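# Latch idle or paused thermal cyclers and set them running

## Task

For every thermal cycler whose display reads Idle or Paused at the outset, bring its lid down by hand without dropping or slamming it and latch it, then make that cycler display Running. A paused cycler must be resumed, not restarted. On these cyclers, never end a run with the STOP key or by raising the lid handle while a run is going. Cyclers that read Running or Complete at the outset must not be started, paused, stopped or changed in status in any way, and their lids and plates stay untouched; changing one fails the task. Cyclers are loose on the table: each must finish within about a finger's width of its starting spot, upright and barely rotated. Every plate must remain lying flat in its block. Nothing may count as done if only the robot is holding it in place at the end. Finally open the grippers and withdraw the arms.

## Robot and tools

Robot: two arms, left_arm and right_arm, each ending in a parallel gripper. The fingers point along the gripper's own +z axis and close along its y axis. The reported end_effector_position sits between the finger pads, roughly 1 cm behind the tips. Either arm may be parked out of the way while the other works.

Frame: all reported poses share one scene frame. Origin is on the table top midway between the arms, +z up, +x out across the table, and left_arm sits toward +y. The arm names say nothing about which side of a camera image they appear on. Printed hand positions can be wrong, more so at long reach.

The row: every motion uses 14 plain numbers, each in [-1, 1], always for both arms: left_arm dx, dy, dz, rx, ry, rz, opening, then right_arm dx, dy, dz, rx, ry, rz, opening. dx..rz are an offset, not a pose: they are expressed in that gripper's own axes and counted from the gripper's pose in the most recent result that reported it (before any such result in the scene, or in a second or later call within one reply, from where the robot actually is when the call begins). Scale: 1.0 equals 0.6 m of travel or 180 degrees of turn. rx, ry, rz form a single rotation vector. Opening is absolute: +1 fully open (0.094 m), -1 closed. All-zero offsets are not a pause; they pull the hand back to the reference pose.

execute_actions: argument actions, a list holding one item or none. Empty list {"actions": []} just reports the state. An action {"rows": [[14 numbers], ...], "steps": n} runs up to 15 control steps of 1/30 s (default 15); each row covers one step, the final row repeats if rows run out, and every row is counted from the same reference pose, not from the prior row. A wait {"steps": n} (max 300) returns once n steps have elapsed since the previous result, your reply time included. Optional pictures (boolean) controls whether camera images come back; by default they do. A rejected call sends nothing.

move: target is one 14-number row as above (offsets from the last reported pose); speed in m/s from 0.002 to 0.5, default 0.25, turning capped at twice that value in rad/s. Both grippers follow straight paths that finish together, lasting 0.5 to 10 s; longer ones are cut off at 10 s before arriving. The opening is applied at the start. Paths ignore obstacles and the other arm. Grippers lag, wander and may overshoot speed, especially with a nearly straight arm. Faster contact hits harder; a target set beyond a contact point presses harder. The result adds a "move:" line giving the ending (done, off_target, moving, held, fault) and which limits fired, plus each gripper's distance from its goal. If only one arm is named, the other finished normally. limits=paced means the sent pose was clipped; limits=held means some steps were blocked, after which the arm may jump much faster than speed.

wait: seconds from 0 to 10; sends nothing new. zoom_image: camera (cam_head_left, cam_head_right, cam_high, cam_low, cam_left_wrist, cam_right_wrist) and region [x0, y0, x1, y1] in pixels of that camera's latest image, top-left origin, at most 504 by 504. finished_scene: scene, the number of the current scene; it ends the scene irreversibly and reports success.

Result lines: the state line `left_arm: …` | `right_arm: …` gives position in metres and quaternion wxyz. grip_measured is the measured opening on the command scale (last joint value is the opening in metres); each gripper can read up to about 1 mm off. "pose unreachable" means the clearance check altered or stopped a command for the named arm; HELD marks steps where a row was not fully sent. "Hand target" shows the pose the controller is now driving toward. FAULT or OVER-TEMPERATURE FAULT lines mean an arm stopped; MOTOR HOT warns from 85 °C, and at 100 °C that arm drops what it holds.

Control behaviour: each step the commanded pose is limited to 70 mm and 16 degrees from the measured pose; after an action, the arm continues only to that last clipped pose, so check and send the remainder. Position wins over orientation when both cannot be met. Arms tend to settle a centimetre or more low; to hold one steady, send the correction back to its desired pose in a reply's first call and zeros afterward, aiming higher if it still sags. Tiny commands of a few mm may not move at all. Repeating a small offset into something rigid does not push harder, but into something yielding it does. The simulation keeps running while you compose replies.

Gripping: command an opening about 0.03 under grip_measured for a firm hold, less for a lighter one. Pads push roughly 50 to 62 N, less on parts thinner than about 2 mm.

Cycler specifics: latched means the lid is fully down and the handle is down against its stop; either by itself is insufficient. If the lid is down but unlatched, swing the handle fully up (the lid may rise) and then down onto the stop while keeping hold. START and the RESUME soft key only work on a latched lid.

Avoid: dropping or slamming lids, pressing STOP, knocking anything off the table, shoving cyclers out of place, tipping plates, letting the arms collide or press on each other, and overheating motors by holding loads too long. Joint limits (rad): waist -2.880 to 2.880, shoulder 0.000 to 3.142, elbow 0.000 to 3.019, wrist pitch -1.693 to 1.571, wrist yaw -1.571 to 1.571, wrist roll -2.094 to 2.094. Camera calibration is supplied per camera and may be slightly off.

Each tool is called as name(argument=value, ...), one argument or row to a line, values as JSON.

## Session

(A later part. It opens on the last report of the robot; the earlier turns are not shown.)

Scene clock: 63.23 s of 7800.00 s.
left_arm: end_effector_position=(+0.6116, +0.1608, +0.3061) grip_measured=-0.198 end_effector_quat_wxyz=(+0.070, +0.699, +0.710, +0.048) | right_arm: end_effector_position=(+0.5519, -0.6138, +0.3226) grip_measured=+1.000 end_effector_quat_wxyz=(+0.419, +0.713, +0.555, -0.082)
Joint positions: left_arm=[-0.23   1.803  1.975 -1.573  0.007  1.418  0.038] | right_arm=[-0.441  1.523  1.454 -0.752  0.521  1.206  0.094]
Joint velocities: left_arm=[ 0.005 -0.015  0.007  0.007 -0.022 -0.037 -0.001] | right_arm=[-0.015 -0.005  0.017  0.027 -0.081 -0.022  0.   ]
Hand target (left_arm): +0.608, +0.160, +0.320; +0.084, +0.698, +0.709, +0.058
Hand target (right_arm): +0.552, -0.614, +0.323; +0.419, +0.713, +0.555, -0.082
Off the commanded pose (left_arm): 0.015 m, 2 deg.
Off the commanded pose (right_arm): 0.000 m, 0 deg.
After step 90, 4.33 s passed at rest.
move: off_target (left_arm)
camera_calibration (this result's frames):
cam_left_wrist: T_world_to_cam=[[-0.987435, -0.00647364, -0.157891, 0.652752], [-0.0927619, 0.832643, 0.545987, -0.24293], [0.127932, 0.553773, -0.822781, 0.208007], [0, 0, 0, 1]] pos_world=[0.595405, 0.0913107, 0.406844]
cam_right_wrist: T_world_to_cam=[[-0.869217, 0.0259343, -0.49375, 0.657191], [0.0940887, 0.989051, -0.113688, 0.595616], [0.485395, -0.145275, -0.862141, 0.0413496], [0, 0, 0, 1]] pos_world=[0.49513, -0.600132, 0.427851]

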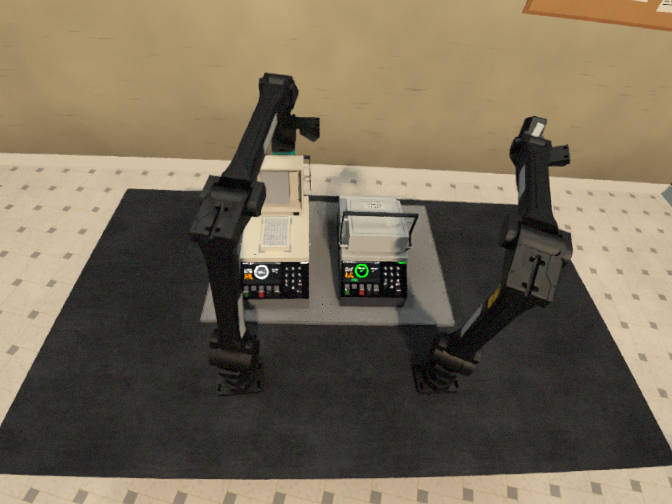

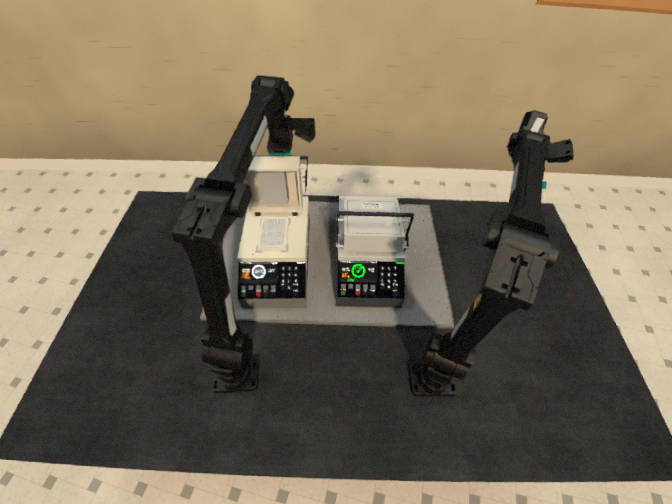

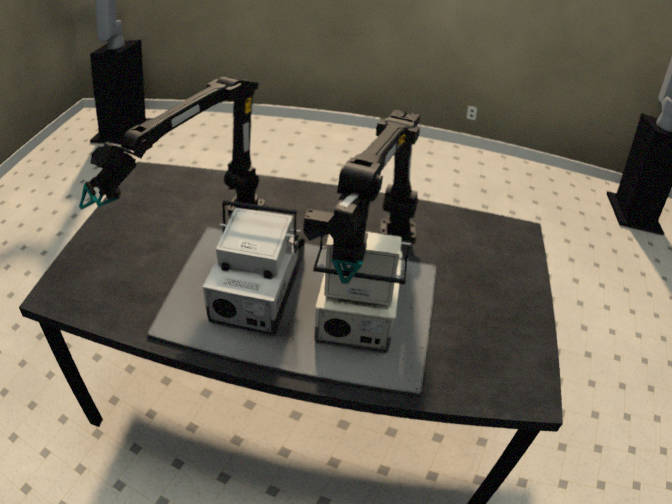

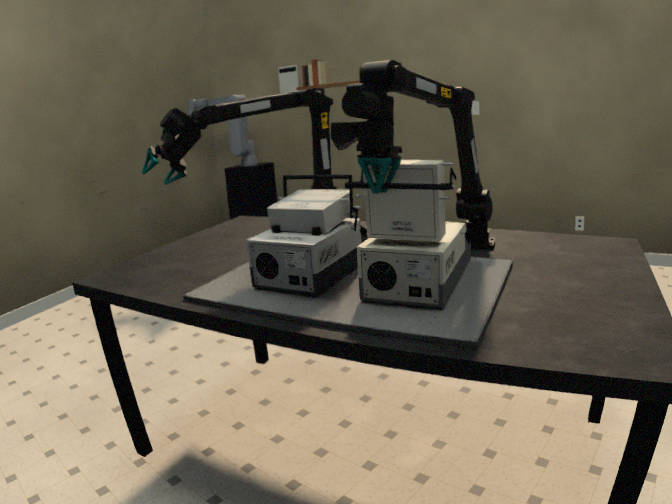

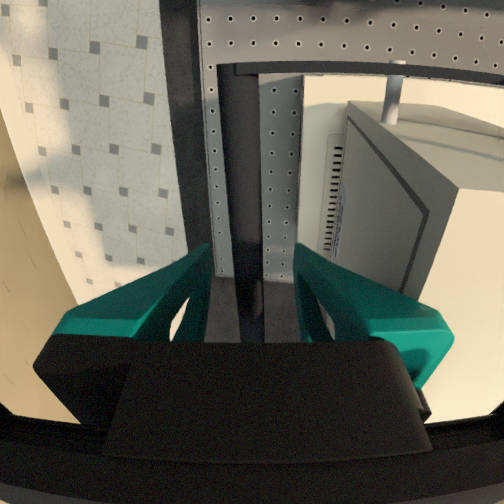

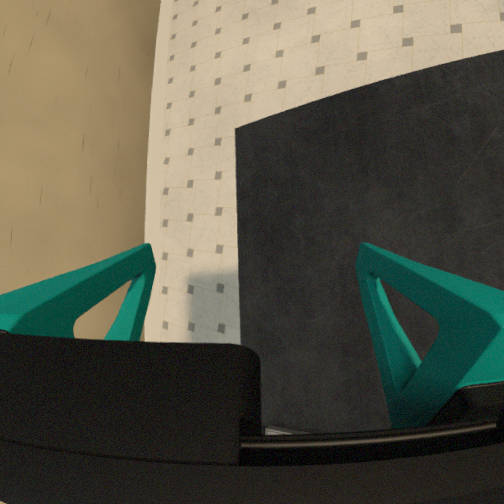

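move(
  target=[0,0,-0.012,0,0,0,-0.8,0,0,0,0,0,0,1],
  speed=0.03,
)

move(
  target=[0,-0.1,-0.05,0,0,0,-0.8,0,0,0,0,0,0,1],
  speed=0.04,
)

move(
  target=[0,-0.1,-0.02,0,0,0,-0.8,0,0,0,0,0,0,1],
  speed=0.04,
)

Scene clock: 73.80 s of 7800.00 s.
left_arm: end_effector_position=(+0.6130, +0.1607, +0.3064) grip_measured=-0.774 end_effector_quat_wxyz=(+0.072, +0.693, +0.716, +0.049) | right_arm: end_effector_position=(+0.5519, -0.6138, +0.3226) grip_measured=+1.000 end_effector_quat_wxyz=(+0.419, +0.713, +0.555, -0.082)
Joint positions: left_arm=[-0.23   1.803  1.975 -1.567  0.006  1.4    0.011] | right_arm=[-0.441  1.523  1.454 -0.752  0.521  1.206  0.094]
Joint velocities: left_arm=[-0.005 -0.015 -0.002  0.007  0.037  0.007 -0.001] | right_arm=[-0.005  0.005 -0.017  0.002  0.007 -0.037  0.   ]
Hand target (left_arm): +0.610, +0.161, +0.313; +0.070, +0.699, +0.710, +0.048
Hand target (right_arm): +0.552, -0.614, +0.323; +0.419, +0.713, +0.555, -0.082
Off the commanded pose (left_arm): 0.007 m, 1 deg.
Off the commanded pose (right_arm): 0.000 m, 0 deg.
After step 90, 6.87 s passed at rest.
move: done
camera_calibration (this result's frames):
cam_left_wrist: T_world_to_cam=[[-0.986343, -0.0237599, -0.162982, 0.657823], [-0.109735, 0.832727, 0.5427, -0.231432], [0.122825, 0.553174, -0.823962, 0.211685], [0, 0, 0, 1]] pos_world=[0.597442, 0.091251, 0.407232]
cam_right_wrist: T_world_to_cam=[[-0.869217, 0.0259343, -0.49375, 0.657191], [0.0940887, 0.989051, -0.113688, 0.595616], [0.485395, -0.145275, -0.862141, 0.0413496], [0, 0, 0, 1]] pos_world=[0.49513, -0.600132, 0.427851]

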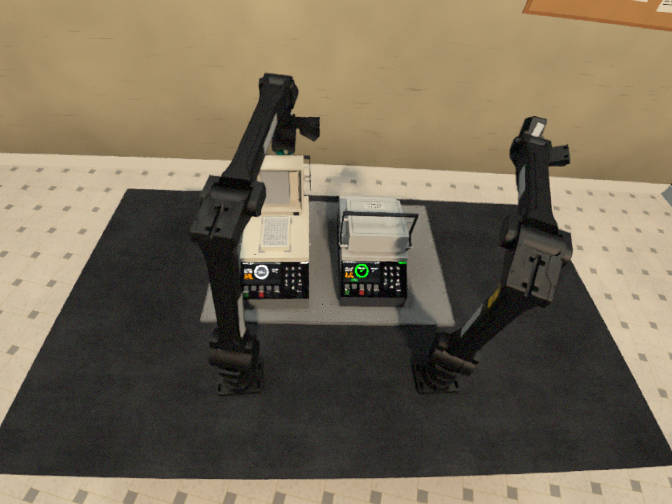

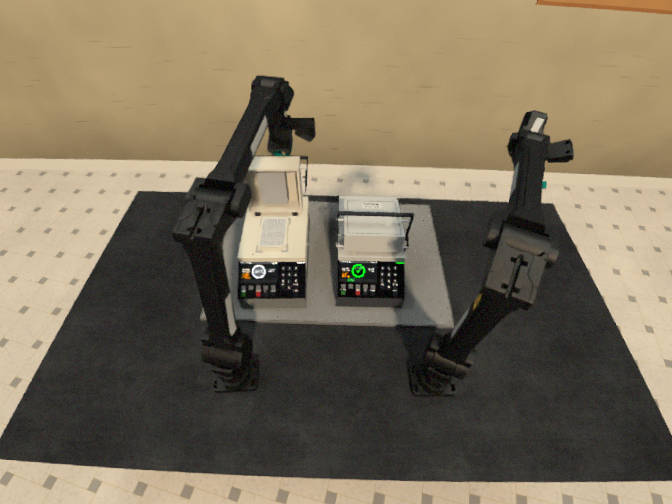

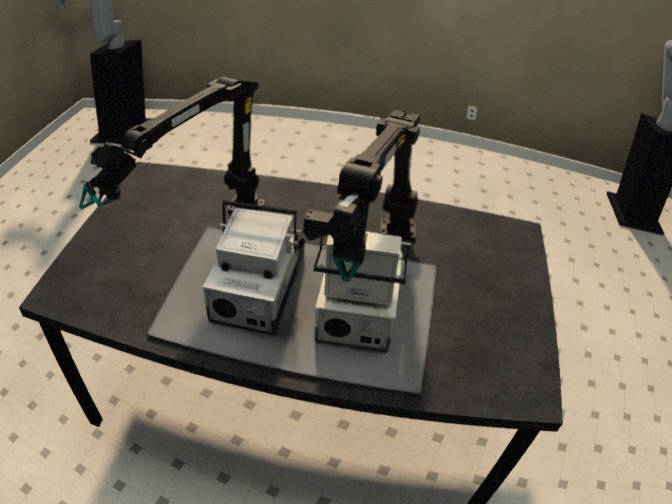

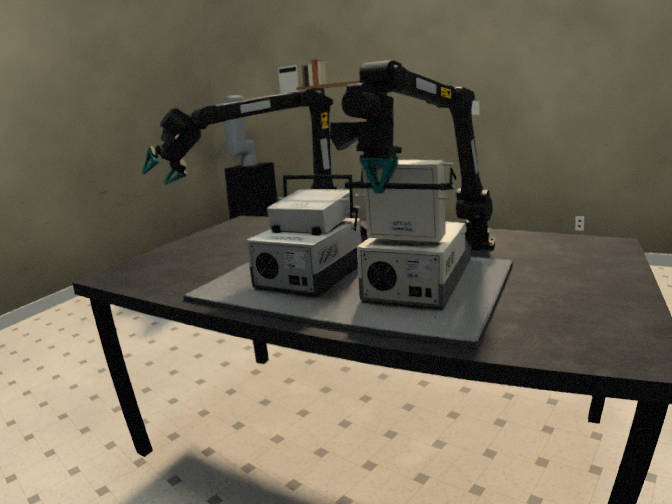

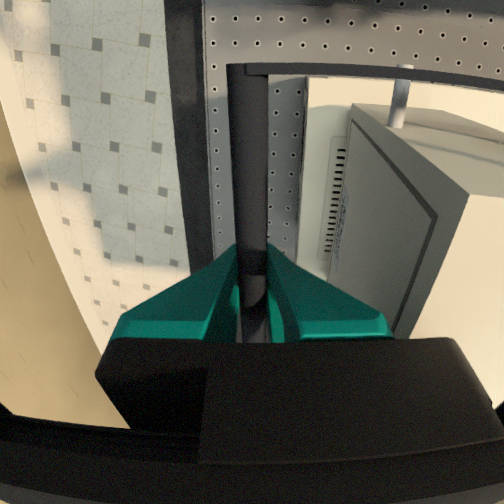

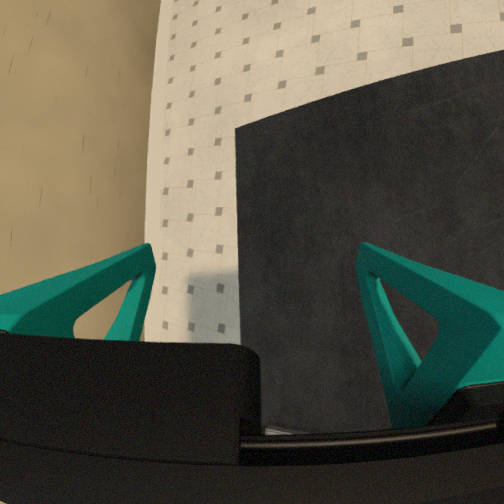

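Scene clock: 75.77 s of 7800.00 s.
left_arm: end_effector_position=(+0.5684, +0.1582, +0.3036) grip_measured=-0.774 end_effector_quat_wxyz=(+0.069, +0.690, +0.719, +0.045) | right_arm: end_effector_position=(+0.5519, -0.6138, +0.3226) grip_measured=+1.000 end_effector_quat_wxyz=(+0.419, +0.713, +0.555, -0.082)
Joint positions: left_arm=[-0.246  1.681  1.804 -1.527  0.006  1.377  0.011] | right_arm=[-0.441  1.523  1.454 -0.752  0.521  1.206  0.094]
Joint velocities: left_arm=[ 0.015 -0.024 -0.017  0.002 -0.037 -0.051  0.   ] | right_arm=[ 0.005 -0.015  0.017 -0.022 -0.066  0.007  0.   ]
Hand target (left_arm): +0.550, +0.159, +0.325; +0.073, +0.693, +0.716, +0.049
Hand target (right_arm): +0.552, -0.614, +0.323; +0.419, +0.713, +0.555, -0.082
Off the commanded pose (left_arm): 0.030 m, 1 deg.
Off the commanded pose (right_arm): 0.000 m, 0 deg.
move: off_target (left_arm)
camera_calibration (this result's frames):
cam_left_wrist: T_world_to_cam=[[-0.987734, -0.0313592, -0.152965, 0.612332], [-0.11039, 0.833079, 0.542028, -0.232209], [0.110434, 0.552265, -0.826322, 0.224135], [0, 0, 0, 1]] pos_world=[0.554436, 0.0888692, 0.404737]
cam_right_wrist: T_world_to_cam=[[-0.869217, 0.0259343, -0.49375, 0.657191], [0.0940887, 0.989051, -0.113688, 0.595616], [0.485395, -0.145275, -0.862141, 0.0413496], [0, 0, 0, 1]] pos_world=[0.49513, -0.600132, 0.427851]

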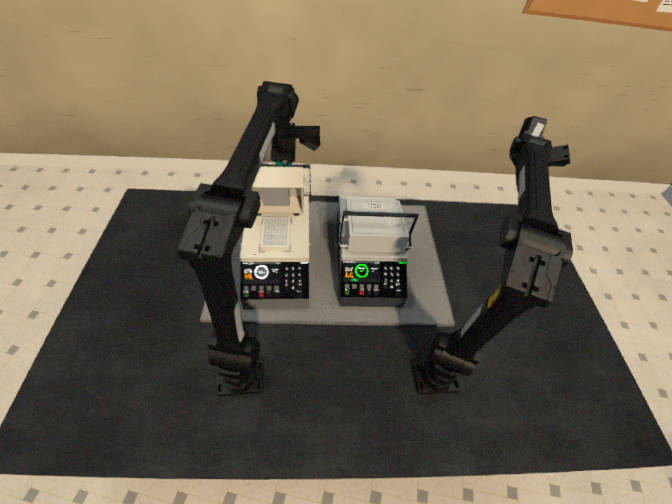

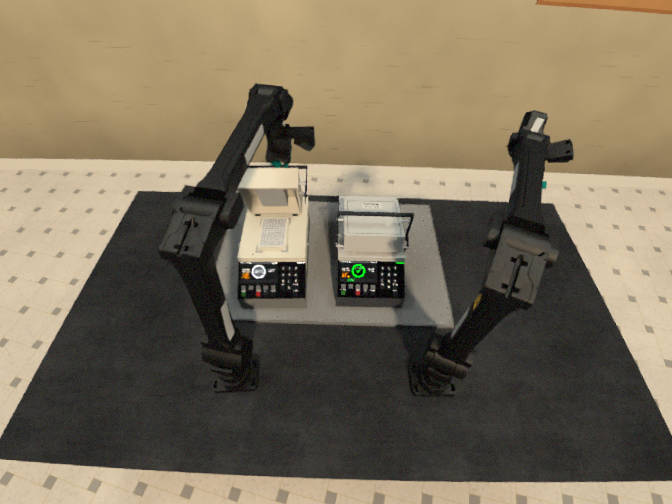

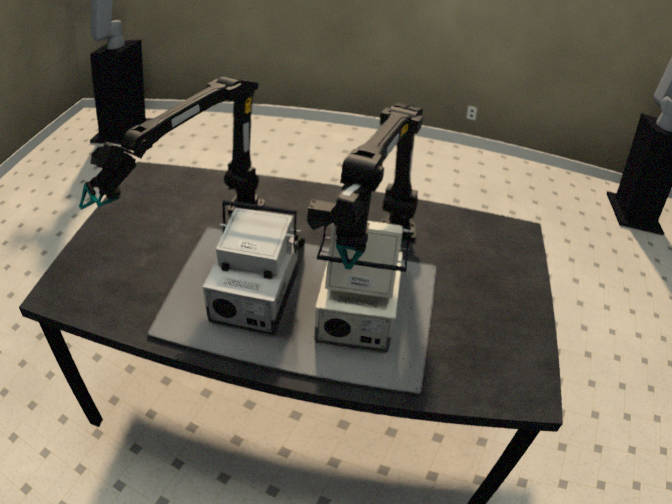

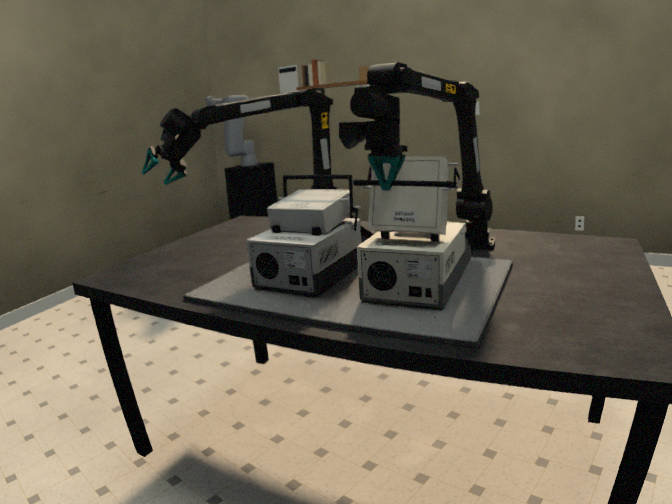

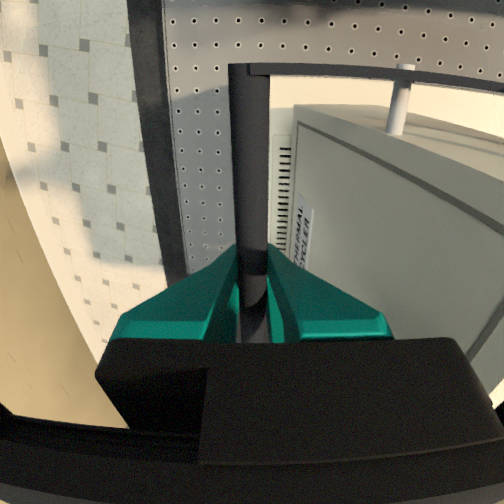

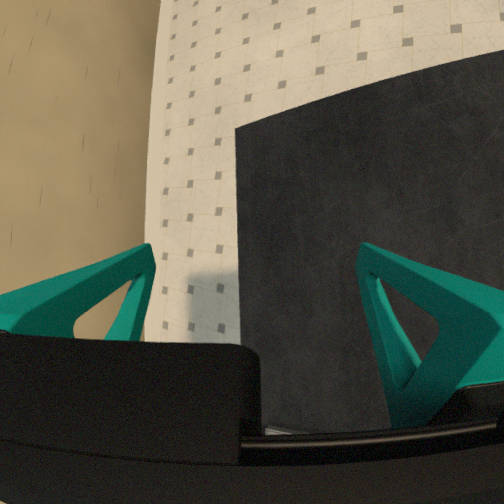

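Scene clock: 77.60 s of 7800.00 s.
left_arm: end_effector_position=(+0.5260, +0.1555, +0.3149) grip_measured=-0.775 end_effector_quat_wxyz=(+0.093, +0.687, +0.718, +0.061) | right_arm: end_effector_position=(+0.5519, -0.6138, +0.3226) grip_measured=+1.000 end_effector_quat_wxyz=(+0.419, +0.713, +0.555, -0.082)
Joint positions: left_arm=[-0.265  1.533  1.646 -1.461  0.003  1.355  0.011] | right_arm=[-0.441  1.523  1.454 -0.752  0.521  1.206  0.094]
Joint velocities: left_arm=[ 0.005 -0.015 -0.012  0.017 -0.051 -0.081  0.001] | right_arm=[ 0.005 -0.005 -0.002 -0.017 -0.037  0.007  0.   ]
Hand target (left_arm): +0.508, +0.156, +0.306; +0.069, +0.690, +0.719, +0.045
Hand target (right_arm): +0.552, -0.614, +0.323; +0.419, +0.713, +0.555, -0.082
Off the commanded pose (left_arm): 0.021 m, 3 deg.
Off the commanded pose (right_arm): 0.000 m, 0 deg.
move: off_target (left_arm)
camera_calibration (this result's frames):
cam_left_wrist: T_world_to_cam=[[-0.977575, -0.0371561, -0.207282, 0.584673], [-0.143317, 0.838582, 0.525586, -0.219135], [0.154294, 0.543507, -0.825102, 0.217559], [0, 0, 0, 1]] pos_world=[0.506588, 0.0872422, 0.415875]
cam_right_wrist: T_world_to_cam=[[-0.869217, 0.0259343, -0.49375, 0.657191], [0.0940887, 0.989051, -0.113688, 0.595616], [0.485395, -0.145275, -0.862141, 0.0413496], [0, 0, 0, 1]] pos_world=[0.49513, -0.600132, 0.427851]

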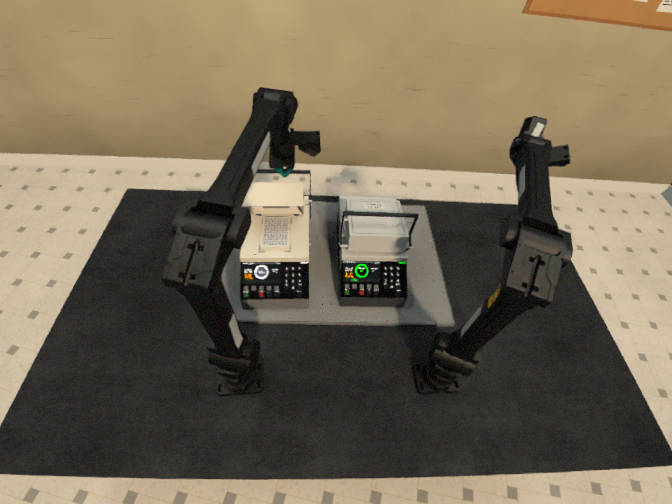

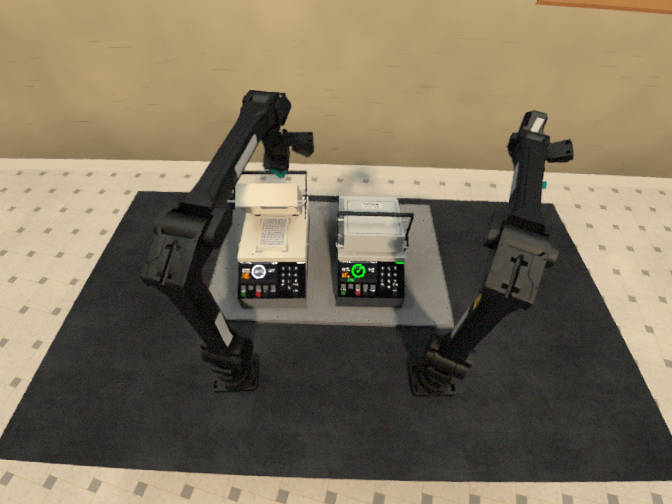

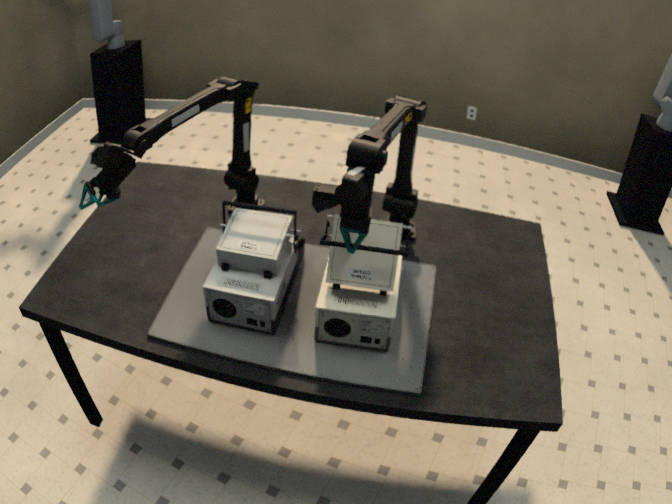

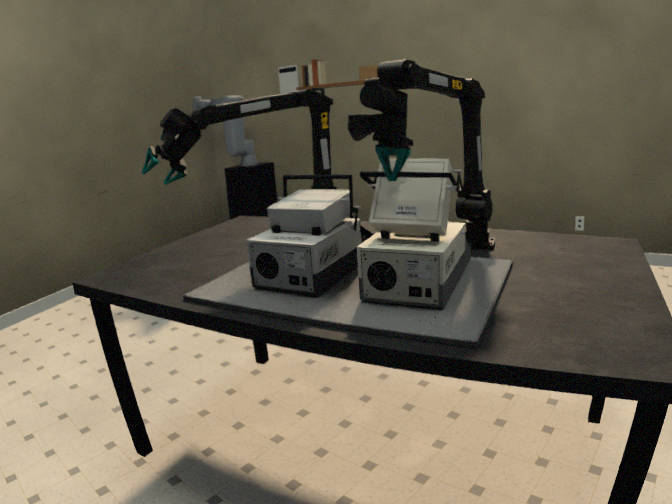

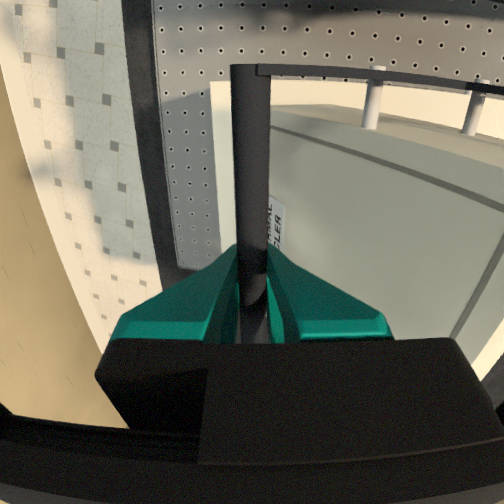

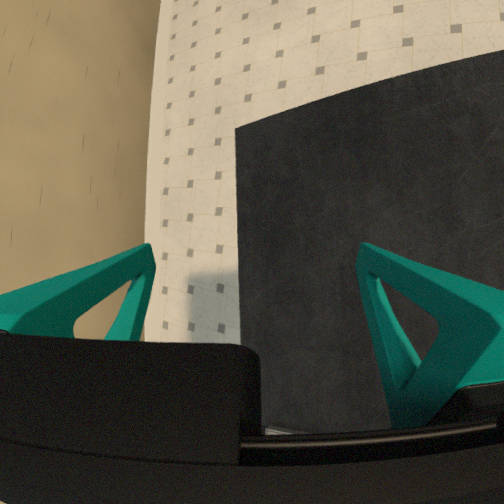

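move(
  target=[0,-0.08,0.07,0,0,0,-0.8,0,0,0,0,0,0,1],
  speed=0.04,
)

move(
  target=[0,-0.04,0.05,0,0,0,-0.8,0,0,0,0,0,0,1],
  speed=0.03,
)

Scene clock: 92.80 s of 7800.00 s.
left_arm: end_effector_position=(+0.5024, +0.1537, +0.3138) grip_measured=-0.775 end_effector_quat_wxyz=(+0.146, +0.682, +0.710, +0.099) | right_arm: end_effector_position=(+0.5519, -0.6138, +0.3226) grip_measured=+1.000 end_effector_quat_wxyz=(+0.419, +0.713, +0.555, -0.082)
Joint positions: left_arm=[-0.28   1.39   1.466 -1.294 -0.006  1.344  0.011] | right_arm=[-0.441  1.523  1.454 -0.752  0.521  1.206  0.094]
Joint velocities: left_arm=[ 0.005  0.005  0.012 -0.002 -0.022 -0.066 -0.001] | right_arm=[-0.015 -0.024 -0.017 -0.022  0.022  0.007  0.   ]
Hand target (left_arm): +0.487, +0.152, +0.267; +0.093, +0.687, +0.718, +0.061
Hand target (right_arm): +0.552, -0.614, +0.323; +0.419, +0.713, +0.555, -0.082
Off the commanded pose (left_arm): 0.052 m, 8 deg.
Off the commanded pose (right_arm): 0.000 m, 0 deg.
After step 90, 10.30 s passed at rest.
move: off_target (left_arm)
camera_calibration (this result's frames):
cam_left_wrist: T_world_to_cam=[[-0.942633, -0.0396264, -0.331471, 0.583166], [-0.207311, 0.84775, 0.488202, -0.177979], [0.261659, 0.528913, -0.807332, 0.164026], [0, 0, 0, 1]] pos_world=[0.469895, 0.0872353, 0.412616]
cam_right_wrist: T_world_to_cam=[[-0.869217, 0.0259343, -0.49375, 0.657191], [0.0940887, 0.989051, -0.113688, 0.595616], [0.485395, -0.145275, -0.862141, 0.0413496], [0, 0, 0, 1]] pos_world=[0.49513, -0.600132, 0.427851]

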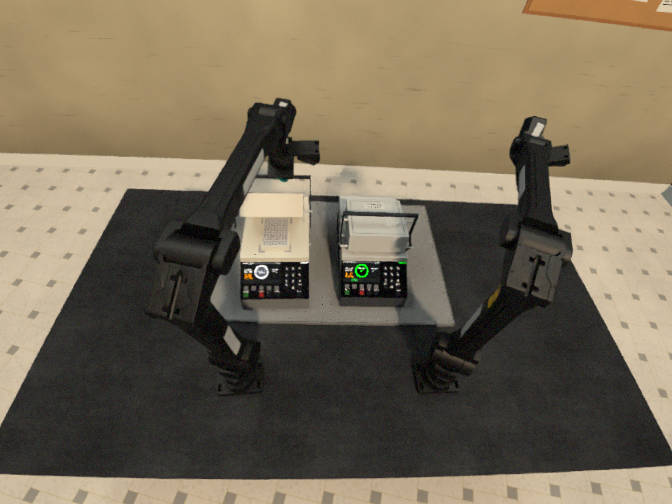

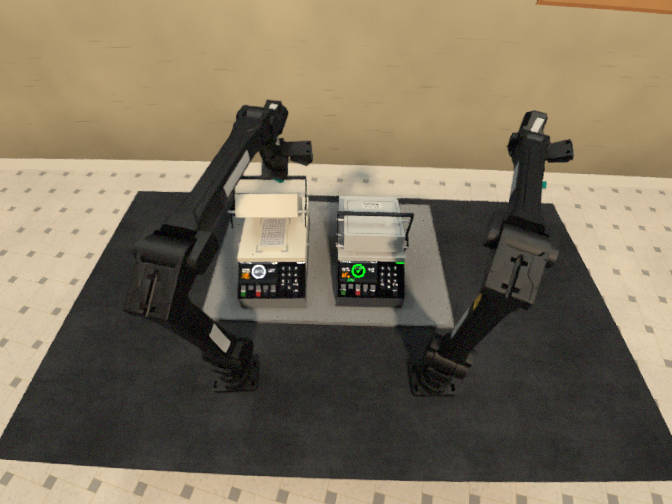

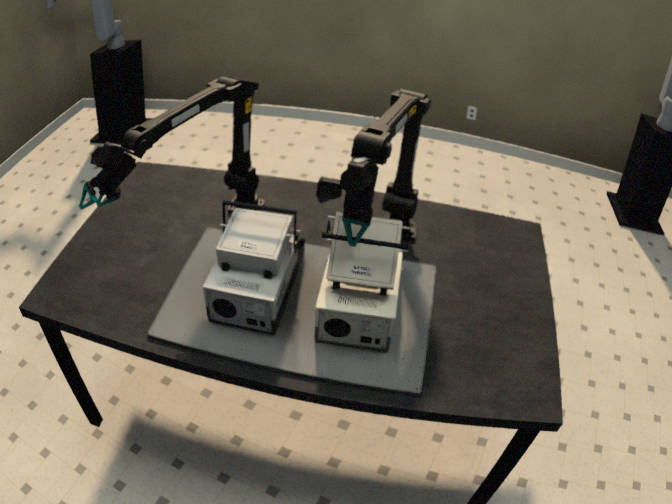

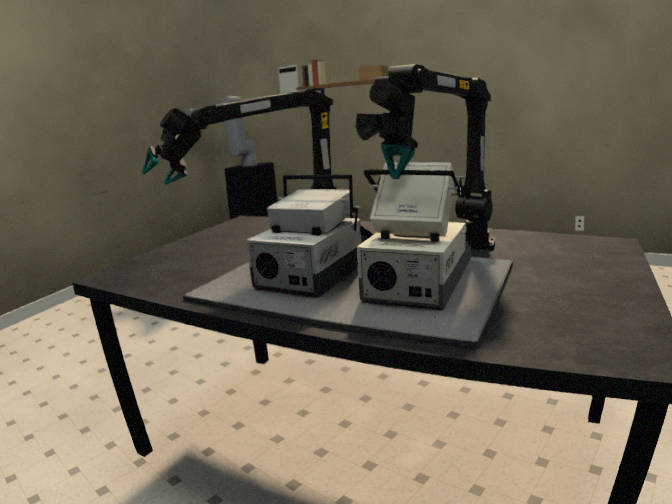

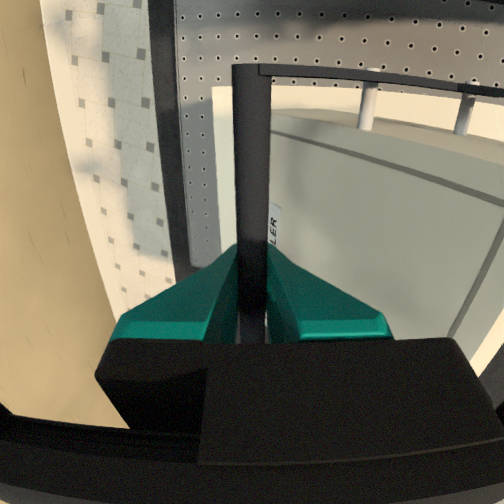

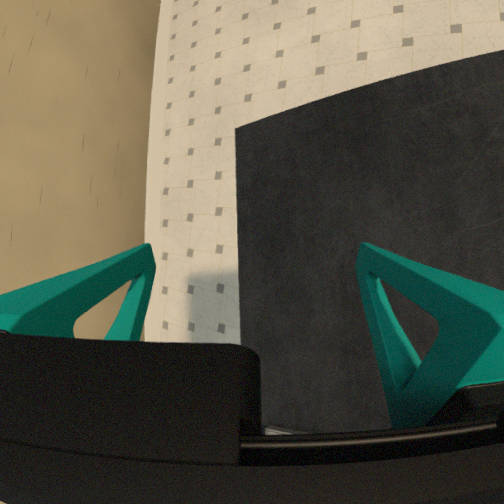

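Scene clock: 94.30 s of 7800.00 s.
left_arm: end_effector_position=(+0.4974, +0.1534, +0.3145) grip_measured=-0.775 end_effector_quat_wxyz=(+0.179, +0.677, +0.703, +0.124) | right_arm: end_effector_position=(+0.5519, -0.6138, +0.3226) grip_measured=+1.000 end_effector_quat_wxyz=(+0.419, +0.713, +0.555, -0.082)
Joint positions: left_arm=[-0.285  1.326  1.385 -1.192 -0.014  1.344  0.011] | right_arm=[-0.441  1.523  1.454 -0.752  0.521  1.206  0.094]
Joint velocities: left_arm=[ 0.005 -0.024 -0.022 -0.022  0.066  0.022 -0.001] | right_arm=[-0.015 -0.015  0.002 -0.022  0.081  0.022  0.   ]
Hand target (left_arm): +0.490, +0.151, +0.279; +0.145, +0.681, +0.710, +0.099
Hand target (right_arm): +0.552, -0.614, +0.323; +0.419, +0.713, +0.555, -0.082
Off the commanded pose (left_arm): 0.038 m, 5 deg.
Off the commanded pose (right_arm): 0.000 m, 0 deg.
move: off_target (left_arm)
camera_calibration (this result's frames):
cam_left_wrist: T_world_to_cam=[[-0.911251, -0.0407765, -0.409827, 0.587822], [-0.245592, 0.852609, 0.461241, -0.152288], [0.330615, 0.520956, -0.786955, 0.126558], [0, 0, 0, 1]] pos_world=[0.456411, 0.0878797, 0.410743]
cam_right_wrist: T_world_to_cam=[[-0.869217, 0.0259343, -0.49375, 0.657191], [0.0940887, 0.989051, -0.113688, 0.595616], [0.485395, -0.145275, -0.862141, 0.0413496], [0, 0, 0, 1]] pos_world=[0.49513, -0.600132, 0.427851]

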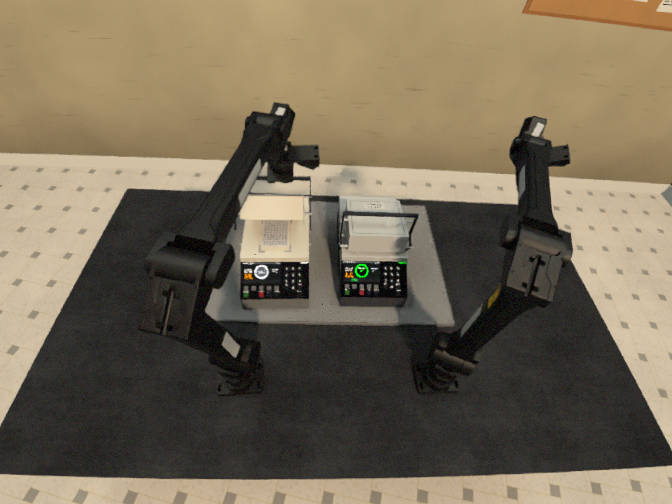

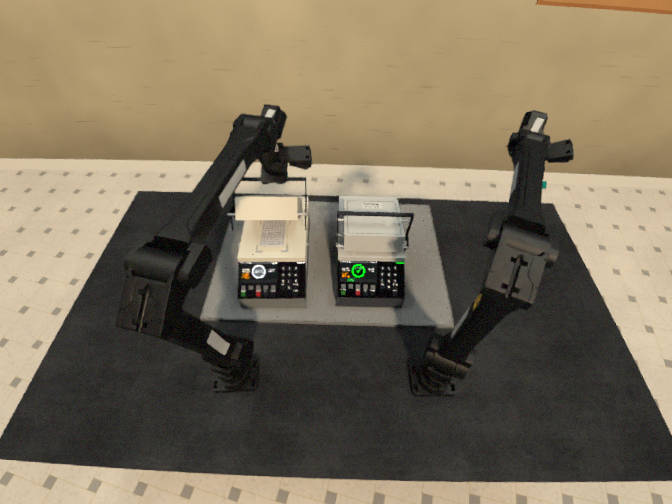

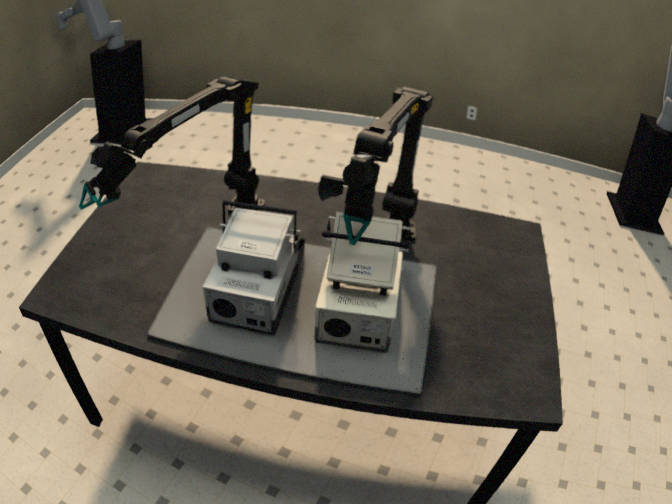

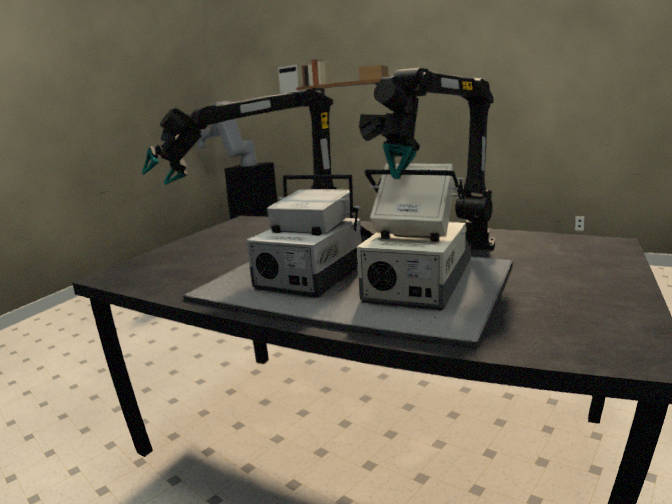

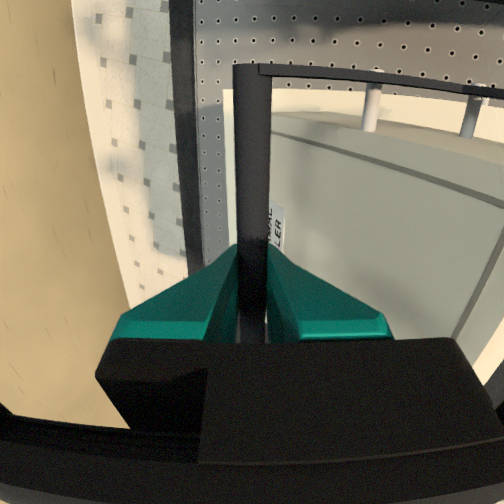

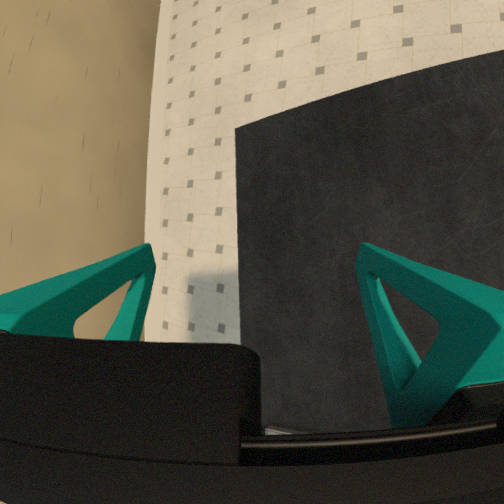

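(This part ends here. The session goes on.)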